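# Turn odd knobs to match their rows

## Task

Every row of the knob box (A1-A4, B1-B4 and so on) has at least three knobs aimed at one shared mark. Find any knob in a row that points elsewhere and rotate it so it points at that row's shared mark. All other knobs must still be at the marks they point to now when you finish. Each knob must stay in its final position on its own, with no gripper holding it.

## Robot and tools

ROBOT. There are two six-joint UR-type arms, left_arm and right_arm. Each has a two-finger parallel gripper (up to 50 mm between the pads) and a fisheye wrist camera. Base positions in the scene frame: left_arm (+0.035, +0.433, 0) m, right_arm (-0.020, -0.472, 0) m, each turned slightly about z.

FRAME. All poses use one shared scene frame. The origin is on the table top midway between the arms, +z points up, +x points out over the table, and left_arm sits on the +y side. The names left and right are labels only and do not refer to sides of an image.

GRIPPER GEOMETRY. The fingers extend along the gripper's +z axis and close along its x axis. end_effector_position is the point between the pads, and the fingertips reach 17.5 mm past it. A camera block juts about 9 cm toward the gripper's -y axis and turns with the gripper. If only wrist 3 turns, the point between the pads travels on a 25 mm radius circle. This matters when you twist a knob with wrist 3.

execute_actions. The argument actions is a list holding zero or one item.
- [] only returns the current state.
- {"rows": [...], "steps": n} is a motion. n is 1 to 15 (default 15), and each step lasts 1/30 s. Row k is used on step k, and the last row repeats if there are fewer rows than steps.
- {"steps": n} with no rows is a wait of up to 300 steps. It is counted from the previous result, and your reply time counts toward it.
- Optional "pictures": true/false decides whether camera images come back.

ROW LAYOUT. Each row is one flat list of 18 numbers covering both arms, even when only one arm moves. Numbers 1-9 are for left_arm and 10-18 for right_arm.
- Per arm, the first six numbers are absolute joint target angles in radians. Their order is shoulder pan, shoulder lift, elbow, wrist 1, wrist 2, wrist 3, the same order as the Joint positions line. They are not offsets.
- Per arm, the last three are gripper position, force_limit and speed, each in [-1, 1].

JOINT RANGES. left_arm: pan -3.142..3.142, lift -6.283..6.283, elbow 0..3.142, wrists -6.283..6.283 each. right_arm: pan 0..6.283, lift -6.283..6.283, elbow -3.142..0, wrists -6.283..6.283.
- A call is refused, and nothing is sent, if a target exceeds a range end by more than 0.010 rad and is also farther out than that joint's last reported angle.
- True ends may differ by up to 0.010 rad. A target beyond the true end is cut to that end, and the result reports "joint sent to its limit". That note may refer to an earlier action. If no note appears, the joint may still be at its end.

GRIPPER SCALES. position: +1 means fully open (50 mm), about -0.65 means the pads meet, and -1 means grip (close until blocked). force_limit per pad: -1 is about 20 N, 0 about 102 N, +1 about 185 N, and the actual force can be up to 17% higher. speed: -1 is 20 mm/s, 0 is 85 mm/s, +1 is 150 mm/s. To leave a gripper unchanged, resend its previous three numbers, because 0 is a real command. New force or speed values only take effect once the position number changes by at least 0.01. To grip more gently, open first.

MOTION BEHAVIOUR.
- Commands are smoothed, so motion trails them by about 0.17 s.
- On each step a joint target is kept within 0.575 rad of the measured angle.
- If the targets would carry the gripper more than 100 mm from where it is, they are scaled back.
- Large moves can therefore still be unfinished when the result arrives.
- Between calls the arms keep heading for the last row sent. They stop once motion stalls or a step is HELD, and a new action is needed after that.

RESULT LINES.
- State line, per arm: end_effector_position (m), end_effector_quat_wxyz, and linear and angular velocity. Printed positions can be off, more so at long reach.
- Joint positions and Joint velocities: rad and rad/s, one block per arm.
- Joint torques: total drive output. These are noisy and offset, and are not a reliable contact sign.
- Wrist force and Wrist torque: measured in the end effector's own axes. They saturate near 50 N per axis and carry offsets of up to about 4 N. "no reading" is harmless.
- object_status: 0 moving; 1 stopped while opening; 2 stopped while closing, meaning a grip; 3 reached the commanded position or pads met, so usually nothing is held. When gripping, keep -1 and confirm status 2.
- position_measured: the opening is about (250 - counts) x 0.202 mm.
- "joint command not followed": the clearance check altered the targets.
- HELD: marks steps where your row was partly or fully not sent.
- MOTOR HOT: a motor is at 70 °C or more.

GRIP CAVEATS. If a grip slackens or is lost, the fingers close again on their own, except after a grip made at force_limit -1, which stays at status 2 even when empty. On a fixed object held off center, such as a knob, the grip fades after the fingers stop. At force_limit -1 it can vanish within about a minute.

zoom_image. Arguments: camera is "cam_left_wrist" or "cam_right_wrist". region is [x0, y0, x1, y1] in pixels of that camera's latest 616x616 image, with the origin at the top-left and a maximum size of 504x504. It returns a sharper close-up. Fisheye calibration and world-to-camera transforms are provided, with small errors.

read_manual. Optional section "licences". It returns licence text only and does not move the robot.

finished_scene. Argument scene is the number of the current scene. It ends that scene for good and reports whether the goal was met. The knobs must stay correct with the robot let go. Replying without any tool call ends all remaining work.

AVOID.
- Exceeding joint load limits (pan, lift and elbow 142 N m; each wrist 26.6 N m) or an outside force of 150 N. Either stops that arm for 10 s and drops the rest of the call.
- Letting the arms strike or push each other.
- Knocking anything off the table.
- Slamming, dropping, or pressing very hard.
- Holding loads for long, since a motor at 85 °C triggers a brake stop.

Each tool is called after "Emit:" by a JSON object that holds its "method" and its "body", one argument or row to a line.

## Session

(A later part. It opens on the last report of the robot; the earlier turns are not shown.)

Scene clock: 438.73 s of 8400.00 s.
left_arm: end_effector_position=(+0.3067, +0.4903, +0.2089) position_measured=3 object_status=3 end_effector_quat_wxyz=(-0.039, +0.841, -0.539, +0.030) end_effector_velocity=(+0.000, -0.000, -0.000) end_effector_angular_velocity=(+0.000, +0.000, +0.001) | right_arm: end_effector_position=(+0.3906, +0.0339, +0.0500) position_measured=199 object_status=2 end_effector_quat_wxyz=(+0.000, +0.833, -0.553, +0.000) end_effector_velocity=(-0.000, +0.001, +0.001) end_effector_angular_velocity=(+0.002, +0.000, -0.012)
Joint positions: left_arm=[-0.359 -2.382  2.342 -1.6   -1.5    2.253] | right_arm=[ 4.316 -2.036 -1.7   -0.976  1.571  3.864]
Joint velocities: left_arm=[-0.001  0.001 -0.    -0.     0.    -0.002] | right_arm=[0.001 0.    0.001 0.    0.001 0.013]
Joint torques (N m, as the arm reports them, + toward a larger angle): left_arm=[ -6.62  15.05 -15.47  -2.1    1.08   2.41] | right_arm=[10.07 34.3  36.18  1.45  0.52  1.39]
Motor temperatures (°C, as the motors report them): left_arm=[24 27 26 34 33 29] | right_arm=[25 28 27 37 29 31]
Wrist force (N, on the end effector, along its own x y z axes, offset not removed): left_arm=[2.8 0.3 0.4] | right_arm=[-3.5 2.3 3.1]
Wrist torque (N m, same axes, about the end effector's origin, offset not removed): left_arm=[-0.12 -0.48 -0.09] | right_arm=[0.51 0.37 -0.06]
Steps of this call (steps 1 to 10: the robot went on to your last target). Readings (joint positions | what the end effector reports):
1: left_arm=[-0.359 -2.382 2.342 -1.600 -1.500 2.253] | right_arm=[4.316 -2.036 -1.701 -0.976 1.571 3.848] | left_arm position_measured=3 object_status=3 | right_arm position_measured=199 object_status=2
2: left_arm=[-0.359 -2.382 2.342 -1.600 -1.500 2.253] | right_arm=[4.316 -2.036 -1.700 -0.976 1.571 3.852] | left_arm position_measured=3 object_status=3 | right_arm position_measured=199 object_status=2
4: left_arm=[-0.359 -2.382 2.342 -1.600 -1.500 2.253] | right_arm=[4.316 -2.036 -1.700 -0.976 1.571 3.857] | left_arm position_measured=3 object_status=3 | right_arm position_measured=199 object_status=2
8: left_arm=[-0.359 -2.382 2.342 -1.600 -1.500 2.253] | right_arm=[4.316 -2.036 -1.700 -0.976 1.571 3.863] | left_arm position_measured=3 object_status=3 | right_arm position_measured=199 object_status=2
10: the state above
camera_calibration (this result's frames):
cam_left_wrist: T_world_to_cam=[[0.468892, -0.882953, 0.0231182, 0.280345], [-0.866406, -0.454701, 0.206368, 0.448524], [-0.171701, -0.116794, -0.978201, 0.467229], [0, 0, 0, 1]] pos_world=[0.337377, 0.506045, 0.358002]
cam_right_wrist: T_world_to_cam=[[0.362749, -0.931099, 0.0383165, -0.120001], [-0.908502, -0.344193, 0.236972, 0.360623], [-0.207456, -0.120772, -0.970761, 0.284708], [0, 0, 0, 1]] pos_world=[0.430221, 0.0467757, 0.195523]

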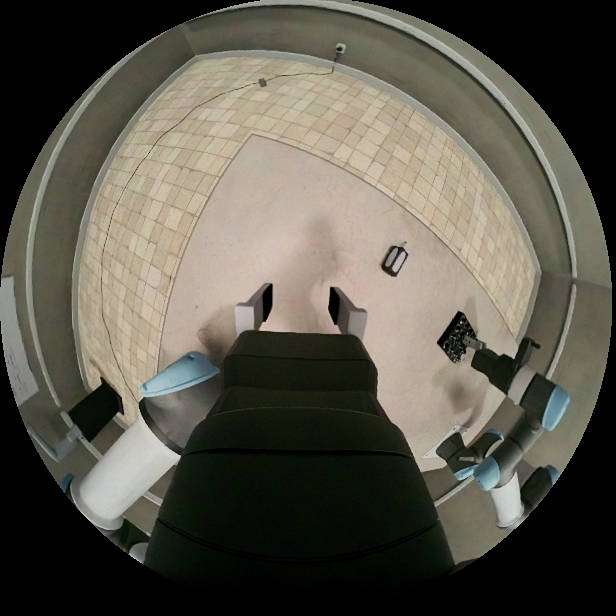

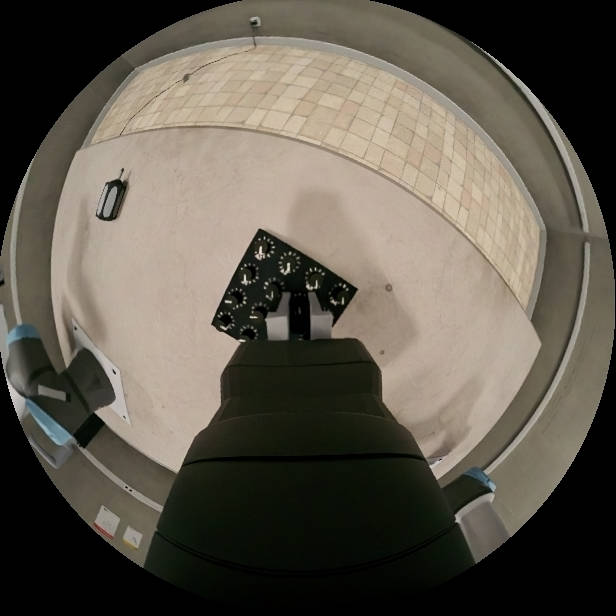

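Emit:
{"method": "execute_actions", "body": {
  "actions": [
    {"rows": [[-0.359,-2.382,2.342,-1.6,-1.5,2.253,1,0,0,4.3177,-2.0372,-1.6985,-0.9767,1.5708,3.9108,-1,-0.9,-0.7]],"steps":13}
  ],
  "pictures": false
}}

Emit:
{"method": "execute_actions", "body": {
  "actions": [
    {"rows": [[-0.359,-2.382,2.342,-1.6,-1.5,2.253,1,0,0,4.3177,-2.0372,-1.6985,-0.9767,1.5708,3.9108,-0.16,-0.9,-0.5],[-0.359,-2.382,2.342,-1.6,-1.5,2.253,1,0,0,4.3177,-2.0372,-1.6985,-0.9767,1.5708,3.9108,-0.16,-0.9,-0.5],[-0.359,-2.382,2.342,-1.6,-1.5,2.253,1,0,0,4.3177,-2.0372,-1.6985,-0.9767,1.5708,3.9108,-0.16,-0.9,-0.5],[-0.359,-2.382,2.342,-1.6,-1.5,2.253,1,0,0,4.3177,-2.0372,-1.6985,-0.9767,1.5708,3.9108,-0.16,-0.9,-0.5],[-0.359,-2.382,2.342,-1.6,-1.5,2.253,1,0,0,4.3177,-2.0244,-1.6883,-0.9997,1.5708,3.9108,-0.16,-0.9,-0.5],[-0.359,-2.382,2.342,-1.6,-1.5,2.253,1,0,0,4.3177,-2.0244,-1.6883,-0.9997,1.5708,3.9108,-0.16,-0.9,-0.5],[-0.359,-2.382,2.342,-1.6,-1.5,2.253,1,0,0,4.3177,-2.0116,-1.678,-1.0228,1.5708,3.9108,-0.16,-0.9,-0.5]]}
  ],
  "pictures": false
}}

Emit:
{"method": "execute_actions", "body": {
  "actions": [
    {"rows": [[-0.359,-2.382,2.342,-1.6,-1.5,2.253,1,0,0,4.3315,-2.0209,-1.6633,-1.0282,1.5708,3.99,-0.04,-0.9,-0.5],[-0.359,-2.382,2.342,-1.6,-1.5,2.253,1,0,0,4.3453,-2.0302,-1.6486,-1.0336,1.5708,4.068,-0.04,-0.9,-0.5],[-0.359,-2.382,2.342,-1.6,-1.5,2.253,1,0,0,4.3591,-2.0396,-1.6339,-1.039,1.5708,4.147,-0.04,-0.9,-0.5],[-0.359,-2.382,2.342,-1.6,-1.5,2.253,1,0,0,4.373,-2.0489,-1.6192,-1.0444,1.5708,4.2255,-0.04,-0.9,-0.5],[-0.359,-2.382,2.342,-1.6,-1.5,2.253,1,0,0,4.3868,-2.0582,-1.6044,-1.0497,1.5708,4.304,-0.04,-0.9,-0.5],[-0.359,-2.382,2.342,-1.6,-1.5,2.253,1,0,0,4.4006,-2.0676,-1.5897,-1.0551,1.5708,4.383,-0.04,-0.9,-0.5],[-0.359,-2.382,2.342,-1.6,-1.5,2.253,1,0,0,4.4144,-2.0769,-1.575,-1.0605,1.5708,4.4616,-0.04,-0.9,-0.5],[-0.359,-2.382,2.342,-1.6,-1.5,2.253,1,0,0,4.4282,-2.0862,-1.5603,-1.0659,1.5708,4.5403,-0.04,-0.9,-0.5]]}
  ],
  "pictures": false
}}

Emit:
{"method": "execute_actions", "body": {
  "actions": [
    {"steps":17}
  ]
}}

Emit:
{"method": "zoom_image", "body": {
  "camera": "cam_right_wrist",
  "region": [250, 250, 350, 350]
}}

Emit:
{"method": "zoom_image", "body": {
  "camera": "cam_right_wrist",
  "region": [280, 200, 400, 320]
}}

Scene clock: 499.93 s of 8400.00 s.
left_arm: end_effector_position=(+0.3067, +0.4903, +0.2089) position_measured=3 object_status=3 end_effector_quat_wxyz=(-0.039, +0.841, -0.539, +0.030) end_effector_velocity=(+0.000, +0.000, -0.000) end_effector_angular_velocity=(+0.001, -0.000, +0.001) | right_arm: end_effector_position=(+0.3906, +0.0339, +0.0500) position_measured=199 object_status=2 end_effector_quat_wxyz=(+0.000, +0.821, -0.571, -0.000) end_effector_velocity=(-0.001, +0.000, +0.000) end_effector_angular_velocity=(-0.000, -0.000, -0.018)
Joint positions: left_arm=[-0.359 -2.382  2.342 -1.6   -1.5    2.253] | right_arm=[ 4.318 -2.037 -1.699 -0.977  1.571  3.908]
Joint velocities: left_arm=[ 0.001  0.     0.    -0.     0.001 -0.   ] | right_arm=[ 0.002 -0.     0.001 -0.001 -0.     0.019]
Joint torques (N m, as the arm reports them, + toward a larger angle): left_arm=[ -6.29  14.77 -17.49  -2.01   1.18   2.47] | right_arm=[10.66 33.78 34.67  1.5   2.31  1.55]
Motor temperatures (°C, as the motors report them): left_arm=[24 27 26 34 33 29] | right_arm=[25 28 27 37 29 31]
Wrist force (N, on the end effector, along its own x y z axes, offset not removed): left_arm=[2.0 -1.1 1.1] | right_arm=[-2.6 2.8 3.3]
Wrist torque (N m, same axes, about the end effector's origin, offset not removed): left_arm=[-0.22 -0.31 0.00] | right_arm=[0.62 0.34 0.13]
Steps of this call (steps 1 to 30: the robot went on to your last target; steps 31 to 100: nothing new was sent; then 57.43 s passed at rest; steps 101 to 113: all 13 steps of this action). Readings (joint positions | what the end effector reports):
101: left_arm=[-0.359 -2.382 2.342 -1.600 -1.500 2.253] | right_arm=[4.316 -2.036 -1.700 -0.976 1.571 3.866] | left_arm position_measured=3 object_status=3 | right_arm position_measured=199 object_status=2
102: left_arm=[-0.359 -2.382 2.342 -1.600 -1.500 2.253] | right_arm=[4.316 -2.036 -1.700 -0.976 1.571 3.868] | left_arm position_measured=3 object_status=3 | right_arm position_measured=199 object_status=2
104: left_arm=[-0.359 -2.382 2.342 -1.600 -1.500 2.253] | right_arm=[4.317 -2.037 -1.700 -0.976 1.571 3.882] | left_arm position_measured=3 object_status=3 | right_arm position_measured=199 object_status=2
108: left_arm=[-0.359 -2.382 2.342 -1.600 -1.500 2.253] | right_arm=[4.317 -2.037 -1.699 -0.977 1.571 3.901] | left_arm position_measured=3 object_status=3 | right_arm position_measured=199 object_status=2
113: the state above

Scene clock: 500.43 s of 8400.00 s.
left_arm: end_effector_position=(+0.3067, +0.4903, +0.2089) position_measured=3 object_status=3 end_effector_quat_wxyz=(-0.039, +0.841, -0.539, +0.030) end_effector_velocity=(-0.000, -0.000, -0.001) end_effector_angular_velocity=(+0.000, +0.001, -0.002) | right_arm: end_effector_position=(+0.3906, +0.0340, +0.0673) position_measured=176 object_status=3 end_effector_quat_wxyz=(-0.000, +0.820, -0.572, -0.000) end_effector_velocity=(-0.000, +0.000, +0.021) end_effector_angular_velocity=(+0.001, -0.001, -0.001)
Joint positions: left_arm=[-0.359 -2.382  2.342 -1.6   -1.5    2.253] | right_arm=[ 4.318 -2.015 -1.681 -1.017  1.571  3.911]
Joint velocities: left_arm=[-0.001  0.     0.001  0.    -0.001  0.002] | right_arm=[ 0.001  0.027  0.023 -0.048 -0.     0.001]
Joint torques (N m, as the arm reports them, + toward a larger angle): left_arm=[ -5.98  15.05 -17.58  -2.23   0.99   2.49] | right_arm=[ 8.91 62.91 36.21  0.97  2.44  1.71]
Motor temperatures (°C, as the motors report them): left_arm=[24 27 26 34 33 29] | right_arm=[25 28 27 37 29 31]
Wrist force (N, on the end effector, along its own x y z axes, offset not removed): left_arm=[2.5 -1.0 -0.7] | right_arm=[0.5 -1.6 2.1]
Wrist torque (N m, same axes, about the end effector's origin, offset not removed): left_arm=[-0.28 -0.42 -0.14] | right_arm=[-0.39 0.02 0.25]
Steps of this call (steps 1 to 15: all 15 steps of this action). Readings (joint positions | what the end effector reports):
1: left_arm=[-0.359 -2.382 2.342 -1.600 -1.500 2.253] | right_arm=[4.318 -2.037 -1.699 -0.977 1.571 3.909] | left_arm position_measured=3 object_status=3 | right_arm position_measured=199 object_status=0
2: left_arm=[-0.359 -2.382 2.342 -1.600 -1.500 2.253] | right_arm=[4.318 -2.037 -1.699 -0.977 1.571 3.909] | left_arm position_measured=3 object_status=3 | right_arm position_measured=191 object_status=0
4: left_arm=[-0.359 -2.382 2.342 -1.600 -1.500 2.253] | right_arm=[4.318 -2.037 -1.699 -0.977 1.571 3.910] | left_arm position_measured=3 object_status=3 | right_arm position_measured=177 object_status=0
8: left_arm=[-0.359 -2.382 2.342 -1.600 -1.500 2.253] | right_arm=[4.318 -2.032 -1.694 -0.987 1.571 3.910] | left_arm position_measured=3 object_status=3 | right_arm position_measured=176 object_status=0
15: the state above

Scene clock: 500.93 s of 8400.00 s.
left_arm: end_effector_position=(+0.3067, +0.4903, +0.2089) position_measured=3 object_status=3 end_effector_quat_wxyz=(-0.039, +0.841, -0.539, +0.030) end_effector_velocity=(-0.000, -0.000, +0.000) end_effector_angular_velocity=(-0.001, -0.000, +0.000) | right_arm: end_effector_position=(+0.3522, +0.0895, +0.0699) position_measured=159 object_status=3 end_effector_quat_wxyz=(+0.000, +0.671, -0.741, +0.000) end_effector_velocity=(-0.042, +0.046, -0.001) end_effector_angular_velocity=(-0.001, +0.000, -0.515)
Joint positions: left_arm=[-0.359 -2.382  2.342 -1.6   -1.5    2.253] | right_arm=[ 4.417 -2.079 -1.573 -1.061  1.571  4.462]
Joint velocities: left_arm=[ 0.001 -0.    -0.001  0.    -0.001  0.   ] | right_arm=[ 0.09  -0.061  0.095 -0.035 -0.     0.605]
Joint torques (N m, as the arm reports them, + toward a larger angle): left_arm=[ -7.31  14.97 -16.32  -1.93   1.18   2.18] | right_arm=[ 6.43 39.67 35.95  1.1   2.04  2.23]
Motor temperatures (°C, as the motors report them): left_arm=[24 27 26 34 33 29] | right_arm=[25 28 27 37 29 31]
Wrist force (N, on the end effector, along its own x y z axes, offset not removed): left_arm=[3.8 -1.1 0.6] | right_arm=[-6.6 2.3 1.1]
Wrist torque (N m, same axes, about the end effector's origin, offset not removed): left_arm=[-0.32 -0.66 -0.06] | right_arm=[0.32 1.19 0.18]
Steps of this call (steps 1 to 15: all 15 steps of this action). Readings (joint positions | what the end effector reports):
1: left_arm=[-0.359 -2.382 2.342 -1.600 -1.500 2.253] | right_arm=[4.318 -2.014 -1.680 -1.018 1.571 3.911] | left_arm position_measured=3 object_status=3 | right_arm position_measured=176 object_status=0
2: left_arm=[-0.359 -2.382 2.342 -1.600 -1.500 2.253] | right_arm=[4.318 -2.014 -1.679 -1.020 1.571 3.913] | left_arm position_measured=3 object_status=3 | right_arm position_measured=168 object_status=0
4: left_arm=[-0.359 -2.382 2.342 -1.600 -1.500 2.253] | right_arm=[4.327 -2.019 -1.669 -1.024 1.571 3.948] | left_arm position_measured=3 object_status=3 | right_arm position_measured=159 object_status=0
8: left_arm=[-0.359 -2.382 2.342 -1.600 -1.500 2.253] | right_arm=[4.363 -2.043 -1.630 -1.040 1.571 4.132] | left_arm position_measured=3 object_status=3 | right_arm position_measured=159 object_status=0
15: the state above

Scene clock: 501.50 s of 8400.00 s.
left_arm: end_effector_position=(+0.3067, +0.4903, +0.2089) position_measured=3 object_status=3 end_effector_quat_wxyz=(-0.039, +0.841, -0.539, +0.030) end_effector_velocity=(+0.000, +0.000, -0.000) end_effector_angular_velocity=(+0.001, +0.000, -0.002) | right_arm: end_effector_position=(+0.3468, +0.0953, +0.0700) position_measured=159 object_status=3 end_effector_quat_wxyz=(-0.000, -0.646, +0.763, +0.000) end_effector_velocity=(-0.000, +0.001, +0.000) end_effector_angular_velocity=(+0.001, +0.000, -0.006)
Joint positions: left_arm=[-0.359 -2.382  2.342 -1.6   -1.5    2.253] | right_arm=[ 4.428 -2.086 -1.56  -1.066  1.571  4.539]
Joint velocities: left_arm=[-0.     0.     0.    -0.     0.001  0.001] | right_arm=[ 0.    -0.002  0.003 -0.001  0.001  0.007]
Joint torques (N m, as the arm reports them, + toward a larger angle): left_arm=[ -6.24  15.58 -15.05  -1.77   0.98   2.33] | right_arm=[ 9.42 36.83 36.54  1.52  1.25  1.35]
Motor temperatures (°C, as the motors report them): left_arm=[24 27 26 34 33 29] | right_arm=[25 28 27 37 29 31]
Wrist force (N, on the end effector, along its own x y z axes, offset not removed): left_arm=[-0.2 -0.6 1.5] | right_arm=[0.1 -0.9 1.5]
Wrist torque (N m, same axes, about the end effector's origin, offset not removed): left_arm=[-0.23 0.10 -0.09] | right_arm=[-0.25 -0.06 -0.12]
Steps of this call (steps 1 to 17: the robot went on to your last target). Readings (joint positions | what the end effector reports):
1: left_arm=[-0.359 -2.382 2.342 -1.600 -1.500 2.253] | right_arm=[4.419 -2.080 -1.570 -1.062 1.571 4.480] | left_arm position_measured=3 object_status=3 | right_arm position_measured=159 object_status=3
2: left_arm=[-0.359 -2.382 2.342 -1.600 -1.500 2.253] | right_arm=[4.421 -2.082 -1.568 -1.063 1.571 4.494] | left_arm position_measured=3 object_status=3 | right_arm position_measured=159 object_status=3
4: left_arm=[-0.359 -2.382 2.342 -1.600 -1.500 2.253] | right_arm=[4.424 -2.084 -1.565 -1.064 1.571 4.513] | left_arm position_measured=3 object_status=3 | right_arm position_measured=159 object_status=3
8: left_arm=[-0.359 -2.382 2.342 -1.600 -1.500 2.253] | right_arm=[4.427 -2.085 -1.562 -1.065 1.571 4.531] | left_arm position_measured=3 object_status=3 | right_arm position_measured=159 object_status=3
17: the state above
camera_calibration (this result's frames):
cam_left_wrist: T_world_to_cam=[[0.468892, -0.882953, 0.0231181, 0.280345], [-0.866406, -0.454701, 0.206368, 0.448524], [-0.171702, -0.116794, -0.978201, 0.467229], [0, 0, 0, 1]] pos_world=[0.337377, 0.506045, 0.358002]
cam_right_wrist: T_world_to_cam=[[-0.190785, -0.980884, 0.0383051, 0.14897], [-0.95186, 0.194396, 0.237009, 0.300947], [-0.239925, 0.00875675, -0.970752, 0.30136], [0, 0, 0, 1]] pos_world=[0.387184, 0.0849802, 0.215512]

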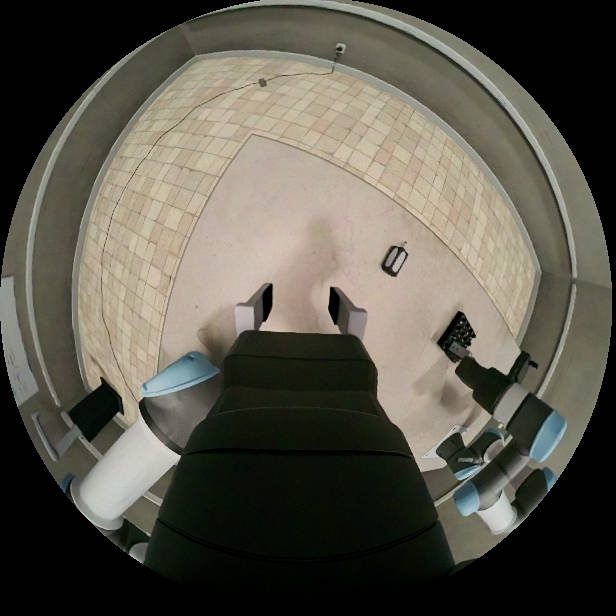

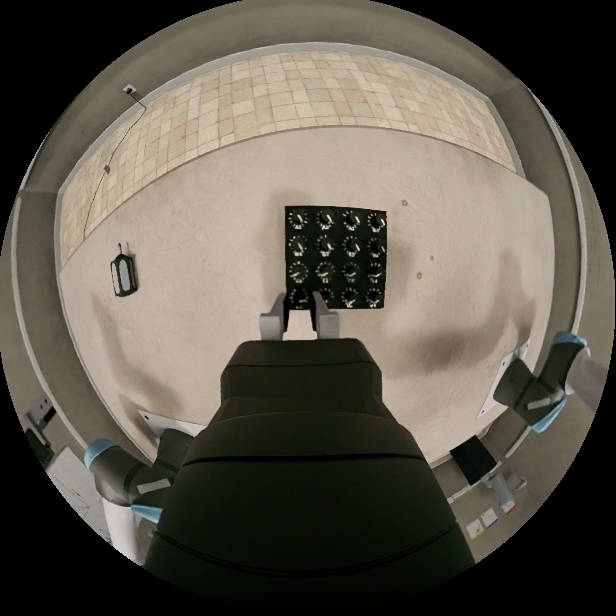

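Region (250, 250, 350, 350) of cam_right_wrist's 616x616 image, scaled by 5.040, with more detail than that image has.

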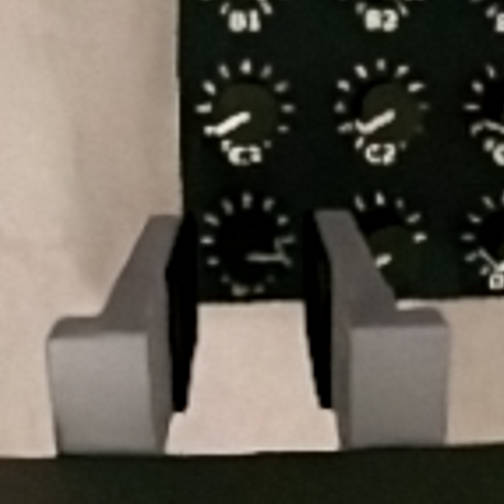

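Region (280, 200, 400, 320) of cam_right_wrist's 616x616 image, scaled by 4.200, with more detail than that image has.

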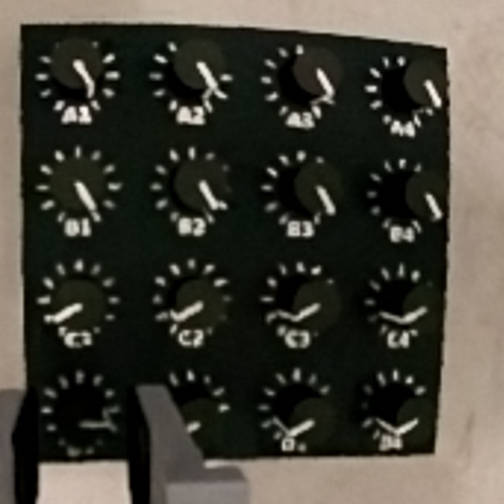

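Emit:
{"method": "execute_actions", "body": {
  "actions": [
    {"rows": [[-0.359,-2.382,2.342,-1.6,-1.5,2.253,1,0,0,4.4282,-2.098,-1.5706,-1.0438,1.5708,4.5403,-0.04,-0.9,-0.5],[-0.359,-2.382,2.342,-1.6,-1.5,2.253,1,0,0,4.4282,-2.098,-1.5706,-1.0438,1.5708,4.5403,-0.04,-0.9,-0.5],[-0.359,-2.382,2.342,-1.6,-1.5,2.253,1,0,0,4.4282,-2.1098,-1.5808,-1.0218,1.5708,4.5403,-0.04,-0.9,-0.5]]}
  ],
  "pictures": false
}}

Emit:
{"method": "execute_actions", "body": {
  "actions": [
    {"rows": [[-0.359,-2.382,2.342,-1.6,-1.5,2.253,1,0,0,4.4282,-2.1098,-1.5808,-1.0218,1.5708,4.5403,-1,-0.9,-0.7]],"steps":12}
  ],
  "pictures": false
}}

Emit:
{"method": "execute_actions", "body": {
  "actions": [
    {"rows": [[-0.359,-2.382,2.342,-1.6,-1.5,2.253,1,0,0,4.4276,-2.1028,-1.5922,-1.0174,1.5708,4.38,-1,-0.9,-0.7],[-0.359,-2.382,2.342,-1.6,-1.5,2.253,1,0,0,4.4276,-2.1028,-1.5922,-1.0174,1.5708,4.38,-1,-0.9,-0.7],[-0.359,-2.382,2.342,-1.6,-1.5,2.253,1,0,0,4.4276,-2.1028,-1.5922,-1.0174,1.5708,4.38,-1,-0.9,-0.7],[-0.359,-2.382,2.342,-1.6,-1.5,2.253,1,0,0,4.4249,-2.0954,-1.6045,-1.0125,1.5708,4.193,-1,-0.9,-0.7],[-0.359,-2.382,2.342,-1.6,-1.5,2.253,1,0,0,4.4249,-2.0954,-1.6045,-1.0125,1.5708,4.193,-1,-0.9,-0.7],[-0.359,-2.382,2.342,-1.6,-1.5,2.253,1,0,0,4.4249,-2.0954,-1.6045,-1.0125,1.5708,4.193,-1,-0.9,-0.7],[-0.359,-2.382,2.342,-1.6,-1.5,2.253,1,0,0,4.4211,-2.0889,-1.615,-1.0085,1.5708,4.0146,-1,-0.9,-0.7],[-0.359,-2.382,2.342,-1.6,-1.5,2.253,1,0,0,4.4211,-2.0889,-1.615,-1.0085,1.5708,4.0146,-1,-0.9,-0.7],[-0.359,-2.382,2.342,-1.6,-1.5,2.253,1,0,0,4.4211,-2.0889,-1.615,-1.0085,1.5708,4.0146,-1,-0.9,-0.7],[-0.359,-2.382,2.342,-1.6,-1.5,2.253,1,0,0,4.4164,-2.0838,-1.6234,-1.0052,1.5708,3.8353,-1,-0.9,-0.7],[-0.359,-2.382,2.342,-1.6,-1.5,2.253,1,0,0,4.4164,-2.0838,-1.6234,-1.0052,1.5708,3.8353,-1,-0.9,-0.7],[-0.359,-2.382,2.342,-1.6,-1.5,2.253,1,0,0,4.4164,-2.0838,-1.6234,-1.0052,1.5708,3.8353,-1,-0.9,-0.7],[-0.359,-2.382,2.342,-1.6,-1.5,2.253,1,0,0,4.4108,-2.0801,-1.6295,-1.0028,1.5708,3.6552,-1,-0.9,-0.7]]}
  ],
  "pictures": false
}}

Emit:
{"method": "execute_actions", "body": {
  "actions": [
    {"rows": [[-0.359,-2.382,2.342,-1.6,-1.5,2.253,1,0,0,4.4045,-2.0779,-1.633,-1.0015,1.5708,3.4744,-1,-0.9,-0.7],[-0.359,-2.382,2.342,-1.6,-1.5,2.253,1,0,0,4.4045,-2.0779,-1.633,-1.0015,1.5708,3.4744,-1,-0.9,-0.7],[-0.359,-2.382,2.342,-1.6,-1.5,2.253,1,0,0,4.4045,-2.0779,-1.633,-1.0015,1.5708,3.4744,-1,-0.9,-0.7],[-0.359,-2.382,2.342,-1.6,-1.5,2.253,1,0,0,4.3978,-2.0773,-1.634,-1.0011,1.5708,3.2931,-1,-0.9,-0.7],[-0.359,-2.382,2.342,-1.6,-1.5,2.253,1,0,0,4.3978,-2.0773,-1.634,-1.0011,1.5708,3.2931,-1,-0.9,-0.7],[-0.359,-2.382,2.342,-1.6,-1.5,2.253,1,0,0,4.3978,-2.0773,-1.634,-1.0011,1.5708,3.2931,-1,-0.9,-0.7],[-0.359,-2.382,2.342,-1.6,-1.5,2.253,1,0,0,4.3908,-2.0783,-1.6323,-1.0018,1.5708,3.1116,-1,-0.9,-0.7],[-0.359,-2.382,2.342,-1.6,-1.5,2.253,1,0,0,4.3908,-2.0783,-1.6323,-1.0018,1.5708,3.1116,-1,-0.9,-0.7],[-0.359,-2.382,2.342,-1.6,-1.5,2.253,1,0,0,4.3908,-2.0783,-1.6323,-1.0018,1.5708,3.1116,-1,-0.9,-0.7],[-0.359,-2.382,2.342,-1.6,-1.5,2.253,1,0,0,4.3838,-2.0809,-1.6281,-1.0034,1.5708,2.9301,-1,-0.9,-0.7],[-0.359,-2.382,2.342,-1.6,-1.5,2.253,1,0,0,4.3838,-2.0809,-1.6281,-1.0034,1.5708,2.9301,-1,-0.9,-0.7],[-0.359,-2.382,2.342,-1.6,-1.5,2.253,1,0,0,4.3838,-2.0809,-1.6281,-1.0034,1.5708,2.9301,-1,-0.9,-0.7],[-0.359,-2.382,2.342,-1.6,-1.5,2.253,1,0,0,4.3772,-2.0851,-1.6213,-1.006,1.5708,2.7489,-1,-0.9,-0.7]]}
  ],
  "pictures": false
}}

Emit:
{"method": "execute_actions", "body": {
  "actions": [
    {"rows": [[-0.359,-2.382,2.342,-1.6,-1.5,2.253,1,0,0,4.3709,-2.0906,-1.6123,-1.0095,1.5708,2.5681,-1,-0.9,-0.7],[-0.359,-2.382,2.342,-1.6,-1.5,2.253,1,0,0,4.3709,-2.0906,-1.6123,-1.0095,1.5708,2.5681,-1,-0.9,-0.7],[-0.359,-2.382,2.342,-1.6,-1.5,2.253,1,0,0,4.3709,-2.0906,-1.6123,-1.0095,1.5708,2.5681,-1,-0.9,-0.7],[-0.359,-2.382,2.342,-1.6,-1.5,2.253,1,0,0,4.3654,-2.0973,-1.6013,-1.0138,1.5708,2.3881,-1,-0.9,-0.7],[-0.359,-2.382,2.342,-1.6,-1.5,2.253,1,0,0,4.3654,-2.0973,-1.6013,-1.0138,1.5708,2.3881,-1,-0.9,-0.7],[-0.359,-2.382,2.342,-1.6,-1.5,2.253,1,0,0,4.3654,-2.0973,-1.6013,-1.0138,1.5708,2.3881,-1,-0.9,-0.7],[-0.359,-2.382,2.342,-1.6,-1.5,2.253,1,0,0,4.3606,-2.105,-1.5886,-1.0188,1.5708,2.2087,-1,-0.9,-0.7],[-0.359,-2.382,2.342,-1.6,-1.5,2.253,1,0,0,4.3606,-2.105,-1.5886,-1.0188,1.5708,2.2087,-1,-0.9,-0.7],[-0.359,-2.382,2.342,-1.6,-1.5,2.253,1,0,0,4.3606,-2.105,-1.5886,-1.0188,1.5708,2.2087,-1,-0.9,-0.7],[-0.359,-2.382,2.342,-1.6,-1.5,2.253,1,0,0,4.3569,-2.1135,-1.5746,-1.0243,1.5708,2.0305,-1,-0.9,-0.7],[-0.359,-2.382,2.342,-1.6,-1.5,2.253,1,0,0,4.3569,-2.1135,-1.5746,-1.0243,1.5708,2.0305,-1,-0.9,-0.7],[-0.359,-2.382,2.342,-1.6,-1.5,2.253,1,0,0,4.3569,-2.1135,-1.5746,-1.0243,1.5708,2.0305,-1,-0.9,-0.7],[-0.359,-2.382,2.342,-1.6,-1.5,2.253,1,0,0,4.3543,-2.1225,-1.5597,-1.0302,1.5708,1.8534,-1,-0.9,-0.7]]}
  ],
  "pictures": false
}}

Emit:
{"method": "execute_actions", "body": {
  "actions": [
    {"rows": [[-0.359,-2.382,2.342,-1.6,-1.5,2.253,1,0,0,4.3528,-2.1317,-1.5444,-1.0363,1.5708,1.6773,-1,-0.9,-0.7],[-0.359,-2.382,2.342,-1.6,-1.5,2.253,1,0,0,4.3528,-2.1317,-1.5444,-1.0363,1.5708,1.6773,-1,-0.9,-0.7],[-0.359,-2.382,2.342,-1.6,-1.5,2.253,1,0,0,4.3528,-2.1317,-1.5444,-1.0363,1.5708,1.6773,-1,-0.9,-0.7],[-0.359,-2.382,2.342,-1.6,-1.5,2.253,1,0,0,4.3524,-2.1408,-1.5292,-1.0424,1.5708,1.5024,-1,-0.9,-0.7],[-0.359,-2.382,2.342,-1.6,-1.5,2.253,1,0,0,4.3524,-2.1408,-1.5292,-1.0424,1.5708,1.5024,-1,-0.9,-0.7],[-0.359,-2.382,2.342,-1.6,-1.5,2.253,1,0,0,4.3524,-2.1408,-1.5292,-1.0424,1.5708,1.5024,-1,-0.9,-0.7],[-0.359,-2.382,2.342,-1.6,-1.5,2.253,1,0,0,4.3533,-2.1496,-1.5144,-1.0484,1.5708,1.3288,-1,-0.9,-0.7],[-0.359,-2.382,2.342,-1.6,-1.5,2.253,1,0,0,4.3533,-2.1496,-1.5144,-1.0484,1.5708,1.3288,-1,-0.9,-0.7],[-0.359,-2.382,2.342,-1.6,-1.5,2.253,1,0,0,4.3533,-2.1496,-1.5144,-1.0484,1.5708,1.3288,-1,-0.9,-0.7],[-0.359,-2.382,2.342,-1.6,-1.5,2.253,1,0,0,4.3552,-2.1577,-1.5006,-1.0541,1.5708,1.1561,-1,-0.9,-0.7],[-0.359,-2.382,2.342,-1.6,-1.5,2.253,1,0,0,4.3552,-2.1577,-1.5006,-1.0541,1.5708,1.1561,-1,-0.9,-0.7],[-0.359,-2.382,2.342,-1.6,-1.5,2.253,1,0,0,4.3552,-2.1577,-1.5006,-1.0541,1.5708,1.1561,-1,-0.9,-0.7],[-0.359,-2.382,2.342,-1.6,-1.5,2.253,1,0,0,4.3582,-2.1651,-1.4882,-1.0591,1.5708,0.9896,-1,-0.9,-0.7]]}
  ],
  "pictures": false
}}

Emit:
{"method": "execute_actions", "body": {
  "actions": [
    {"rows": [[-0.359,-2.382,2.342,-1.6,-1.5,2.253,1,0,0,4.364,-2.1721,-1.4763,-1.064,1.5708,0.7935,-1,-0.9,-0.7]]}
  ],
  "pictures": false
}}

Emit:
{"method": "execute_actions", "body": {
  "actions": [
    {"steps":8}
  ]
}}

Emit:
{"method": "zoom_image", "body": {
  "camera": "cam_right_wrist",
  "region": [210, 230, 330, 350]
}}

Scene clock: 622.00 s of 8400.00 s.
left_arm: end_effector_position=(+0.3067, +0.4903, +0.2089) position_measured=3 object_status=3 end_effector_quat_wxyz=(-0.039, +0.841, -0.539, +0.030) end_effector_velocity=(-0.000, +0.000, -0.000) end_effector_angular_velocity=(+0.001, -0.000, +0.002) | right_arm: end_effector_position=(+0.3468, +0.0953, +0.0509) position_measured=159 object_status=3 end_effector_quat_wxyz=(-0.000, -0.646, +0.763, -0.000) end_effector_velocity=(+0.001, -0.000, -0.006) end_effector_angular_velocity=(+0.002, -0.001, -0.002)
Joint positions: left_arm=[-0.359 -2.382  2.342 -1.6   -1.5    2.253] | right_arm=[ 4.428 -2.109 -1.58  -1.024  1.571  4.54 ]
Joint velocities: left_arm=[ 0.    -0.001  0.001  0.     0.001 -0.001] | right_arm=[-0.001 -0.007 -0.006  0.016  0.     0.   ]
Joint torques (N m, as the arm reports them, + toward a larger angle): left_arm=[ -6.5   14.98 -16.58  -2.05   1.08   2.41] | right_arm=[ 9.71 36.8  14.21  5.6  -2.1   1.54]
Motor temperatures (°C, as the motors report them): left_arm=[24 27 26 34 33 29] | right_arm=[25 28 27 37 29 31]
Wrist force (N, on the end effector, along its own x y z axes, offset not removed): left_arm=[4.9 -0.2 -0.3] | right_arm=[-2.7 -0.1 0.8]
Wrist torque (N m, same axes, about the end effector's origin, offset not removed): left_arm=[-0.19 -0.90 -0.17] | right_arm=[-0.04 0.66 -0.01]
Steps of this call (steps 1 to 15: the robot went on to your last target; steps 16 to 90: nothing new was sent; then 117.00 s passed at rest; steps 91 to 105: all 15 steps of this action). Readings (joint positions | what the end effector reports):
91: left_arm=[-0.359 -2.382 2.342 -1.600 -1.500 2.253] | right_arm=[4.428 -2.086 -1.560 -1.066 1.571 4.540] | left_arm position_measured=3 object_status=3 | right_arm position_measured=159 object_status=3
92: left_arm=[-0.359 -2.382 2.342 -1.600 -1.500 2.253] | right_arm=[4.428 -2.087 -1.561 -1.065 1.571 4.540] | left_arm position_measured=3 object_status=3 | right_arm position_measured=159 object_status=3
94: left_arm=[-0.359 -2.382 2.342 -1.600 -1.500 2.253] | right_arm=[4.428 -2.092 -1.565 -1.056 1.571 4.540] | left_arm position_measured=3 object_status=3 | right_arm position_measured=159 object_status=3
98: left_arm=[-0.359 -2.382 2.342 -1.600 -1.500 2.253] | right_arm=[4.428 -2.103 -1.575 -1.035 1.571 4.540] | left_arm position_measured=3 object_status=3 | right_arm position_measured=159 object_status=3
105: the state above

Scene clock: 622.40 s of 8400.00 s.
left_arm: end_effector_position=(+0.3067, +0.4903, +0.2089) position_measured=3 object_status=3 end_effector_quat_wxyz=(-0.039, +0.841, -0.539, +0.030) end_effector_velocity=(-0.000, -0.000, -0.000) end_effector_angular_velocity=(-0.000, +0.000, -0.002) | right_arm: end_effector_position=(+0.3468, +0.0953, +0.0500) position_measured=200 object_status=0 end_effector_quat_wxyz=(+0.000, -0.646, +0.763, +0.000) end_effector_velocity=(-0.001, +0.000, -0.000) end_effector_angular_velocity=(+0.001, +0.002, -0.002)
Joint positions: left_arm=[-0.359 -2.382  2.342 -1.6   -1.5    2.253] | right_arm=[ 4.428 -2.11  -1.581 -1.022  1.571  4.54 ]
Joint velocities: left_arm=[ 0.    -0.     0.     0.    -0.     0.002] | right_arm=[ 0.    -0.    -0.     0.001  0.002  0.002]
Joint torques (N m, as the arm reports them, + toward a larger angle): left_arm=[ -5.9   14.95 -16.41  -2.23   1.18   2.45] | right_arm=[ 9.38 35.28 10.41  5.19 -2.06  1.64]
Motor temperatures (°C, as the motors report them): left_arm=[24 27 26 34 33 29] | right_arm=[25 28 27 37 29 31]
Wrist force (N, on the end effector, along its own x y z axes, offset not removed): left_arm=[2.6 -0.5 0.8] | right_arm=[-2.7 2.9 -3.6]
Wrist torque (N m, same axes, about the end effector's origin, offset not removed): left_arm=[-0.08 -0.42 -0.13] | right_arm=[0.64 0.39 0.10]
Steps of this call (steps 1 to 12: all 12 steps of this action). Readings (joint positions | what the end effector reports):
1: left_arm=[-0.359 -2.382 2.342 -1.600 -1.500 2.253] | right_arm=[4.428 -2.109 -1.580 -1.023 1.571 4.540] | left_arm position_measured=3 object_status=3 | right_arm position_measured=159 object_status=0
2: left_arm=[-0.359 -2.382 2.342 -1.600 -1.500 2.253] | right_arm=[4.428 -2.109 -1.580 -1.023 1.571 4.540] | left_arm position_measured=3 object_status=3 | right_arm position_measured=165 object_status=0
4: left_arm=[-0.359 -2.382 2.342 -1.600 -1.500 2.253] | right_arm=[4.428 -2.109 -1.580 -1.023 1.571 4.540] | left_arm position_measured=3 object_status=3 | right_arm position_measured=178 object_status=0
8: left_arm=[-0.359 -2.382 2.342 -1.600 -1.500 2.253] | right_arm=[4.428 -2.110 -1.581 -1.022 1.571 4.540] | left_arm position_measured=3 object_status=3 | right_arm position_measured=200 object_status=0
12: the state above

Scene clock: 622.90 s of 8400.00 s.
left_arm: end_effector_position=(+0.3067, +0.4903, +0.2089) position_measured=3 object_status=3 end_effector_quat_wxyz=(-0.039, +0.841, -0.539, +0.030) end_effector_velocity=(+0.000, +0.000, +0.000) end_effector_angular_velocity=(+0.001, -0.001, -0.001) | right_arm: end_effector_position=(+0.3470, +0.0949, +0.0500) position_measured=200 object_status=2 end_effector_quat_wxyz=(+0.000, +0.837, -0.548, +0.000) end_effector_velocity=(+0.002, +0.000, +0.001) end_effector_angular_velocity=(+0.002, -0.001, +1.725)
Joint positions: left_arm=[-0.359 -2.382  2.342 -1.6   -1.5    2.253] | right_arm=[ 4.418 -2.087 -1.619 -1.007  1.571  3.953]
Joint velocities: left_arm=[ 0.    -0.    -0.    -0.     0.001  0.001] | right_arm=[-0.05   0.049 -0.078  0.032  0.    -1.775]
Joint torques (N m, as the arm reports them, + toward a larger angle): left_arm=[ -6.65  15.59 -16.28  -2.16   1.     2.25] | right_arm=[-9.52 61.46  9.27  5.06 -0.95 -5.82]
Motor temperatures (°C, as the motors report them): left_arm=[24 27 26 34 33 29] | right_arm=[25 28 27 37 29 31]
Wrist force (N, on the end effector, along its own x y z axes, offset not removed): left_arm=[3.6 0.7 2.2] | right_arm=[-2.5 1.5 -0.4]
Wrist torque (N m, same axes, about the end effector's origin, offset not removed): left_arm=[0.14 -0.65 -0.17] | right_arm=[-0.16 0.16 -0.05]
Steps of this call (steps 1 to 15: all 15 steps of this action). Readings (joint positions | what the end effector reports):
1: left_arm=[-0.359 -2.382 2.342 -1.600 -1.500 2.253] | right_arm=[4.428 -2.110 -1.581 -1.022 1.571 4.540] | left_arm position_measured=3 object_status=3 | right_arm position_measured=200 object_status=0
2: left_arm=[-0.359 -2.382 2.342 -1.600 -1.500 2.253] | right_arm=[4.428 -2.109 -1.581 -1.022 1.571 4.538] | left_arm position_measured=3 object_status=3 | right_arm position_measured=200 object_status=2
4: left_arm=[-0.359 -2.382 2.342 -1.600 -1.500 2.253] | right_arm=[4.428 -2.107 -1.585 -1.020 1.571 4.500] | left_arm position_measured=3 object_status=3 | right_arm position_measured=200 object_status=2
8: left_arm=[-0.359 -2.382 2.342 -1.600 -1.500 2.253] | right_arm=[4.426 -2.100 -1.597 -1.016 1.571 4.339] | left_arm position_measured=3 object_status=3 | right_arm position_measured=200 object_status=2
15: the state above

Scene clock: 623.40 s of 8400.00 s.
left_arm: end_effector_position=(+0.3067, +0.4903, +0.2089) position_measured=3 object_status=3 end_effector_quat_wxyz=(-0.039, +0.841, -0.539, +0.030) end_effector_velocity=(+0.000, +0.000, +0.000) end_effector_angular_velocity=(+0.000, -0.001, -0.001) | right_arm: end_effector_position=(+0.3473, +0.0952, +0.0500) position_measured=200 object_status=2 end_effector_quat_wxyz=(+0.000, +0.989, -0.146, +0.000) end_effector_velocity=(-0.000, +0.001, -0.001) end_effector_angular_velocity=(-0.002, +0.002, +1.770)
Joint positions: left_arm=[-0.359 -2.382  2.342 -1.6   -1.5    2.253] | right_arm=[ 4.387 -2.081 -1.628 -1.003  1.571  3.055]
Joint velocities: left_arm=[ 0.    -0.001  0.     0.     0.001  0.002] | right_arm=[-0.069 -0.03   0.047 -0.02   0.001 -1.839]
Joint torques (N m, as the arm reports them, + toward a larger angle): left_arm=[ -5.44  15.   -16.24  -2.12   0.98   2.24] | right_arm=[-8.83 35.07 36.61  1.52  0.06 -5.7 ]
Motor temperatures (°C, as the motors report them): left_arm=[24 27 26 34 33 29] | right_arm=[25 28 27 37 29 31]
Wrist force (N, on the end effector, along its own x y z axes, offset not removed): left_arm=[2.6 0.5 0.5] | right_arm=[-2.7 0.5 -2.8]
Wrist torque (N m, same axes, about the end effector's origin, offset not removed): left_arm=[0.02 -0.39 -0.02] | right_arm=[-0.09 0.26 -0.06]
Steps of this call (steps 1 to 15: all 15 steps of this action). Readings (joint positions | what the end effector reports):
1: left_arm=[-0.359 -2.382 2.342 -1.600 -1.500 2.253] | right_arm=[4.416 -2.085 -1.621 -1.006 1.571 3.893] | left_arm position_measured=3 object_status=3 | right_arm position_measured=200 object_status=2
2: left_arm=[-0.359 -2.382 2.342 -1.600 -1.500 2.253] | right_arm=[4.415 -2.084 -1.623 -1.005 1.571 3.836] | left_arm position_measured=3 object_status=3 | right_arm position_measured=200 object_status=2
4: left_arm=[-0.359 -2.382 2.342 -1.600 -1.500 2.253] | right_arm=[4.411 -2.082 -1.627 -1.004 1.571 3.715] | left_arm position_measured=3 object_status=3 | right_arm position_measured=200 object_status=2
8: left_arm=[-0.359 -2.382 2.342 -1.600 -1.500 2.253] | right_arm=[4.403 -2.079 -1.631 -1.002 1.571 3.478] | left_arm position_measured=3 object_status=3 | right_arm position_measured=200 object_status=2
15: the state above

Scene clock: 623.90 s of 8400.00 s.
left_arm: end_effector_position=(+0.3067, +0.4903, +0.2089) position_measured=3 object_status=3 end_effector_quat_wxyz=(-0.039, +0.841, -0.539, +0.030) end_effector_velocity=(+0.000, -0.000, +0.000) end_effector_angular_velocity=(-0.001, -0.001, +0.000) | right_arm: end_effector_position=(+0.3471, +0.0957, +0.0499) position_measured=200 object_status=2 end_effector_quat_wxyz=(+0.000, +0.958, +0.286, -0.000) end_effector_velocity=(-0.000, +0.002, -0.001) end_effector_angular_velocity=(+0.000, +0.000, +1.778)
Joint positions: left_arm=[-0.359 -2.382  2.342 -1.6   -1.5    2.253] | right_arm=[ 4.359 -2.11  -1.58  -1.022  1.571  2.154]
Joint velocities: left_arm=[ 0.    -0.    -0.001  0.    -0.     0.   ] | right_arm=[-0.036 -0.088  0.143 -0.055  0.    -1.814]
Joint torques (N m, as the arm reports them, + toward a larger angle): left_arm=[ -7.53  15.51 -15.64  -2.05   1.05   2.32] | right_arm=[-6.77 36.51 38.4   2.32  1.34 -5.58]
Motor temperatures (°C, as the motors report them): left_arm=[24 27 26 34 33 29] | right_arm=[25 28 27 37 29 31]
Wrist force (N, on the end effector, along its own x y z axes, offset not removed): left_arm=[2.3 0.6 -0.4] | right_arm=[-5.6 5.1 -5.5]
Wrist torque (N m, same axes, about the end effector's origin, offset not removed): left_arm=[0.00 -0.29 -0.04] | right_arm=[0.35 0.80 0.11]
Steps of this call (steps 1 to 15: all 15 steps of this action). Readings (joint positions | what the end effector reports):
1: left_arm=[-0.359 -2.382 2.342 -1.600 -1.500 2.253] | right_arm=[4.385 -2.082 -1.627 -1.004 1.571 2.994] | left_arm position_measured=3 object_status=3 | right_arm position_measured=200 object_status=2
2: left_arm=[-0.359 -2.382 2.342 -1.600 -1.500 2.253] | right_arm=[4.383 -2.083 -1.625 -1.005 1.571 2.935] | left_arm position_measured=3 object_status=3 | right_arm position_measured=200 object_status=2
4: left_arm=[-0.359 -2.382 2.342 -1.600 -1.500 2.253] | right_arm=[4.378 -2.086 -1.620 -1.006 1.571 2.812] | left_arm position_measured=3 object_status=3 | right_arm position_measured=200 object_status=2
8: left_arm=[-0.359 -2.382 2.342 -1.600 -1.500 2.253] | right_arm=[4.370 -2.093 -1.608 -1.011 1.571 2.574] | left_arm position_measured=3 object_status=3 | right_arm position_measured=200 object_status=2
15: the state above

Scene clock: 624.40 s of 8400.00 s.
left_arm: end_effector_position=(+0.3067, +0.4903, +0.2089) position_measured=3 object_status=3 end_effector_quat_wxyz=(-0.039, +0.841, -0.539, +0.030) end_effector_velocity=(-0.000, -0.000, -0.000) end_effector_angular_velocity=(-0.000, +0.001, -0.001) | right_arm: end_effector_position=(+0.3468, +0.0956, +0.0500) position_measured=200 object_status=2 end_effector_quat_wxyz=(+0.000, +0.747, +0.665, -0.000) end_effector_velocity=(-0.002, +0.001, -0.001) end_effector_angular_velocity=(-0.002, +0.002, +1.768)
Joint positions: left_arm=[-0.359 -2.382  2.342 -1.6   -1.5    2.253] | right_arm=[ 4.355 -2.154 -1.507 -1.051  1.571  1.275]
Joint velocities: left_arm=[-0.     0.     0.    -0.    -0.001  0.001] | right_arm=[ 0.022 -0.083  0.137 -0.056  0.001 -1.747]
Joint torques (N m, as the arm reports them, + toward a larger angle): left_arm=[ -6.5   15.64 -17.2   -2.35   1.17   2.39] | right_arm=[10.58 37.35 38.69  2.02  2.78 -5.49]
Motor temperatures (°C, as the motors report them): left_arm=[24 27 26 34 33 29] | right_arm=[25 28 27 37 29 31]
Wrist force (N, on the end effector, along its own x y z axes, offset not removed): left_arm=[1.3 -0.2 0.2] | right_arm=[-2.3 0.2 -5.2]
Wrist torque (N m, same axes, about the end effector's origin, offset not removed): left_arm=[-0.04 -0.23 -0.08] | right_arm=[-0.24 0.21 -0.08]
Steps of this call (steps 1 to 15: all 15 steps of this action). Readings (joint positions | what the end effector reports):
1: left_arm=[-0.359 -2.382 2.342 -1.600 -1.500 2.253] | right_arm=[4.358 -2.113 -1.575 -1.024 1.571 2.093] | left_arm position_measured=3 object_status=3 | right_arm position_measured=200 object_status=2
2: left_arm=[-0.359 -2.382 2.342 -1.600 -1.500 2.253] | right_arm=[4.357 -2.116 -1.571 -1.026 1.571 2.036] | left_arm position_measured=3 object_status=3 | right_arm position_measured=200 object_status=2
4: left_arm=[-0.359 -2.382 2.342 -1.600 -1.500 2.253] | right_arm=[4.355 -2.122 -1.561 -1.030 1.571 1.915] | left_arm position_measured=3 object_status=3 | right_arm position_measured=200 object_status=2
8: left_arm=[-0.359 -2.382 2.342 -1.600 -1.500 2.253] | right_arm=[4.354 -2.134 -1.541 -1.038 1.571 1.682] | left_arm position_measured=3 object_status=3 | right_arm position_measured=200 object_status=2
15: the state above

Scene clock: 624.90 s of 8400.00 s.
left_arm: end_effector_position=(+0.3067, +0.4903, +0.2089) position_measured=3 object_status=3 end_effector_quat_wxyz=(-0.039, +0.841, -0.539, +0.030) end_effector_velocity=(-0.000, -0.000, -0.000) end_effector_angular_velocity=(-0.000, +0.000, +0.000) | right_arm: end_effector_position=(+0.3467, +0.0954, +0.0500) position_measured=200 object_status=2 end_effector_quat_wxyz=(-0.000, +0.569, +0.822, -0.000) end_effector_velocity=(+0.001, +0.001, +0.002) end_effector_angular_velocity=(+0.003, -0.001, +0.110)
Joint positions: left_arm=[-0.359 -2.382  2.342 -1.6   -1.5    2.253] | right_arm=[ 4.364 -2.172 -1.477 -1.064  1.571  0.808]
Joint velocities: left_arm=[-0.001 -0.001  0.001  0.    -0.    -0.001] | right_arm=[ 0.002 -0.002  0.008 -0.002  0.    -0.108]
Joint torques (N m, as the arm reports them, + toward a larger angle): left_arm=[ -6.41  14.02 -14.91  -2.07   1.46   2.28] | right_arm=[ 8.53 35.67 34.91  0.49  1.47 -2.22]
Motor temperatures (°C, as the motors report them): left_arm=[24 27 26 34 33 29] | right_arm=[25 28 27 37 29 31]
Wrist force (N, on the end effector, along its own x y z axes, offset not removed): left_arm=[1.7 1.0 1.5] | right_arm=[4.7 -0.3 -3.5]
Wrist torque (N m, same axes, about the end effector's origin, offset not removed): left_arm=[0.16 -0.25 -0.05] | right_arm=[-0.17 -0.07 -0.02]
Steps of this call (steps 1 to 15: all 15 steps of this action). Readings (joint positions | what the end effector reports):
1: left_arm=[-0.359 -2.382 2.342 -1.600 -1.500 2.253] | right_arm=[4.356 -2.156 -1.503 -1.053 1.571 1.217] | left_arm position_measured=3 object_status=3 | right_arm position_measured=200 object_status=2
2: left_arm=[-0.359 -2.382 2.342 -1.600 -1.500 2.253] | right_arm=[4.357 -2.159 -1.499 -1.055 1.571 1.162] | left_arm position_measured=3 object_status=3 | right_arm position_measured=200 object_status=2
4: left_arm=[-0.359 -2.382 2.342 -1.600 -1.500 2.253] | right_arm=[4.359 -2.164 -1.490 -1.058 1.571 1.043] | left_arm position_measured=3 object_status=3 | right_arm position_measured=200 object_status=2
8: left_arm=[-0.359 -2.382 2.342 -1.600 -1.500 2.253] | right_arm=[4.362 -2.169 -1.481 -1.062 1.571 0.882] | left_arm position_measured=3 object_status=3 | right_arm position_measured=200 object_status=2
15: the state above

Scene clock: 625.17 s of 8400.00 s.
left_arm: end_effector_position=(+0.3067, +0.4903, +0.2089) position_measured=3 object_status=3 end_effector_quat_wxyz=(-0.039, +0.841, -0.539, +0.030) end_effector_velocity=(-0.000, -0.000, -0.000) end_effector_angular_velocity=(-0.002, +0.001, +0.001) | right_arm: end_effector_position=(+0.3467, +0.0953, +0.0500) position_measured=200 object_status=2 end_effector_quat_wxyz=(-0.000, +0.564, +0.826, -0.000) end_effector_velocity=(-0.001, -0.000, +0.000) end_effector_angular_velocity=(+0.001, +0.002, +0.013)
Joint positions: left_arm=[-0.359 -2.382  2.342 -1.6   -1.5    2.253] | right_arm=[ 4.364 -2.172 -1.476 -1.064  1.571  0.795]
Joint velocities: left_arm=[ 0.    -0.     0.001 -0.    -0.002 -0.001] | right_arm=[ 0.001  0.001 -0.001 -0.     0.002 -0.012]
Joint torques (N m, as the arm reports them, + toward a larger angle): left_arm=[ -5.63  14.94 -16.24  -1.92   1.     2.48] | right_arm=[ 8.88 38.16 34.16  0.83  0.43 -2.1 ]
Motor temperatures (°C, as the motors report them): left_arm=[24 27 26 34 33 29] | right_arm=[25 28 27 37 29 31]
Wrist force (N, on the end effector, along its own x y z axes, offset not removed): left_arm=[1.5 -0.8 -0.5] | right_arm=[3.1 2.9 -1.4]
Wrist torque (N m, same axes, about the end effector's origin, offset not removed): left_arm=[-0.22 -0.18 -0.04] | right_arm=[0.80 0.01 -0.14]
Steps of this call (steps 1 to 8: the robot went on to your last target). Readings (joint positions | what the end effector reports):
1: left_arm=[-0.359 -2.382 2.342 -1.600 -1.500 2.253] | right_arm=[4.364 -2.172 -1.477 -1.064 1.571 0.804] | left_arm position_measured=3 object_status=3 | right_arm position_measured=200 object_status=2
2: left_arm=[-0.359 -2.382 2.342 -1.600 -1.500 2.253] | right_arm=[4.364 -2.172 -1.477 -1.064 1.571 0.802] | left_arm position_measured=3 object_status=3 | right_arm position_measured=200 object_status=2
4: left_arm=[-0.359 -2.382 2.342 -1.600 -1.500 2.253] | right_arm=[4.364 -2.172 -1.477 -1.064 1.571 0.798] | left_arm position_measured=3 object_status=3 | right_arm position_measured=200 object_status=2
8: the state above
camera_calibration (this result's frames):
cam_left_wrist: T_world_to_cam=[[0.468892, -0.882953, 0.0231182, 0.280345], [-0.866406, -0.454701, 0.206368, 0.448524], [-0.171702, -0.116794, -0.978201, 0.467229], [0, 0, 0, 1]] pos_world=[0.337377, 0.506045, 0.358002]
cam_right_wrist: T_world_to_cam=[[-0.339238, 0.939919, 0.0383278, 0.0181341], [0.916878, 0.321261, 0.236912, -0.354489], [0.210365, 0.115511, -0.970775, 0.115621], [0, 0, 0, 1]] pos_world=[0.306853, 0.0834834, 0.19553]

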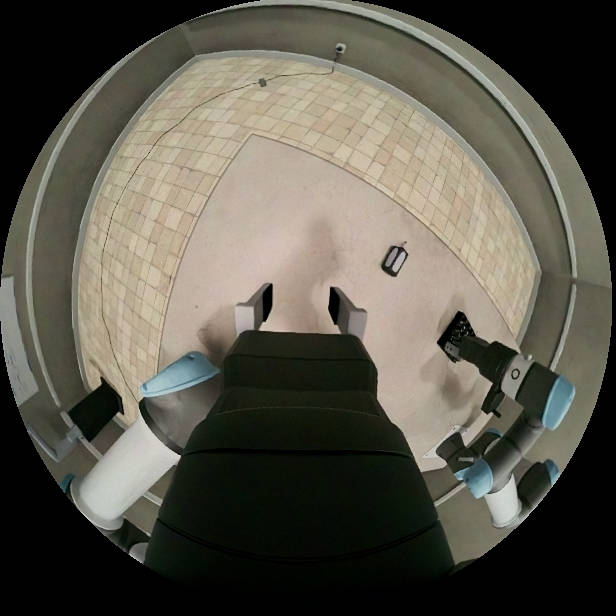

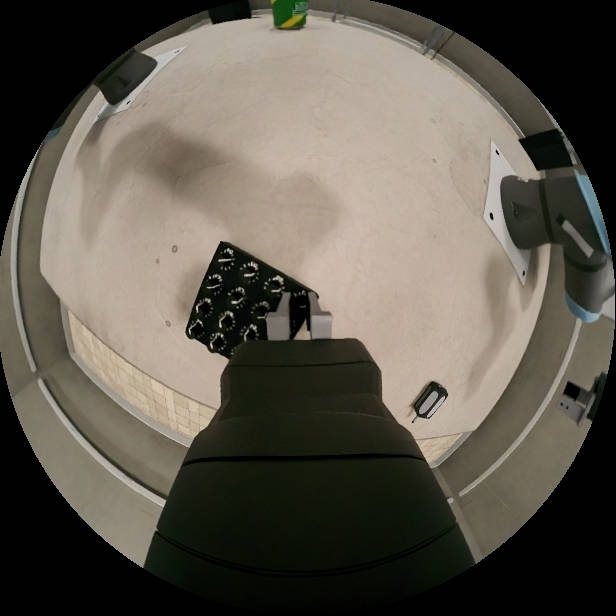

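Region (210, 230, 330, 350) of cam_right_wrist's 616x616 image, scaled by 4.200, with more detail than that image has.

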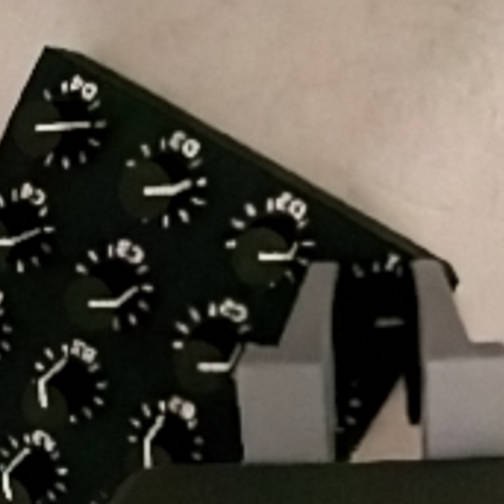

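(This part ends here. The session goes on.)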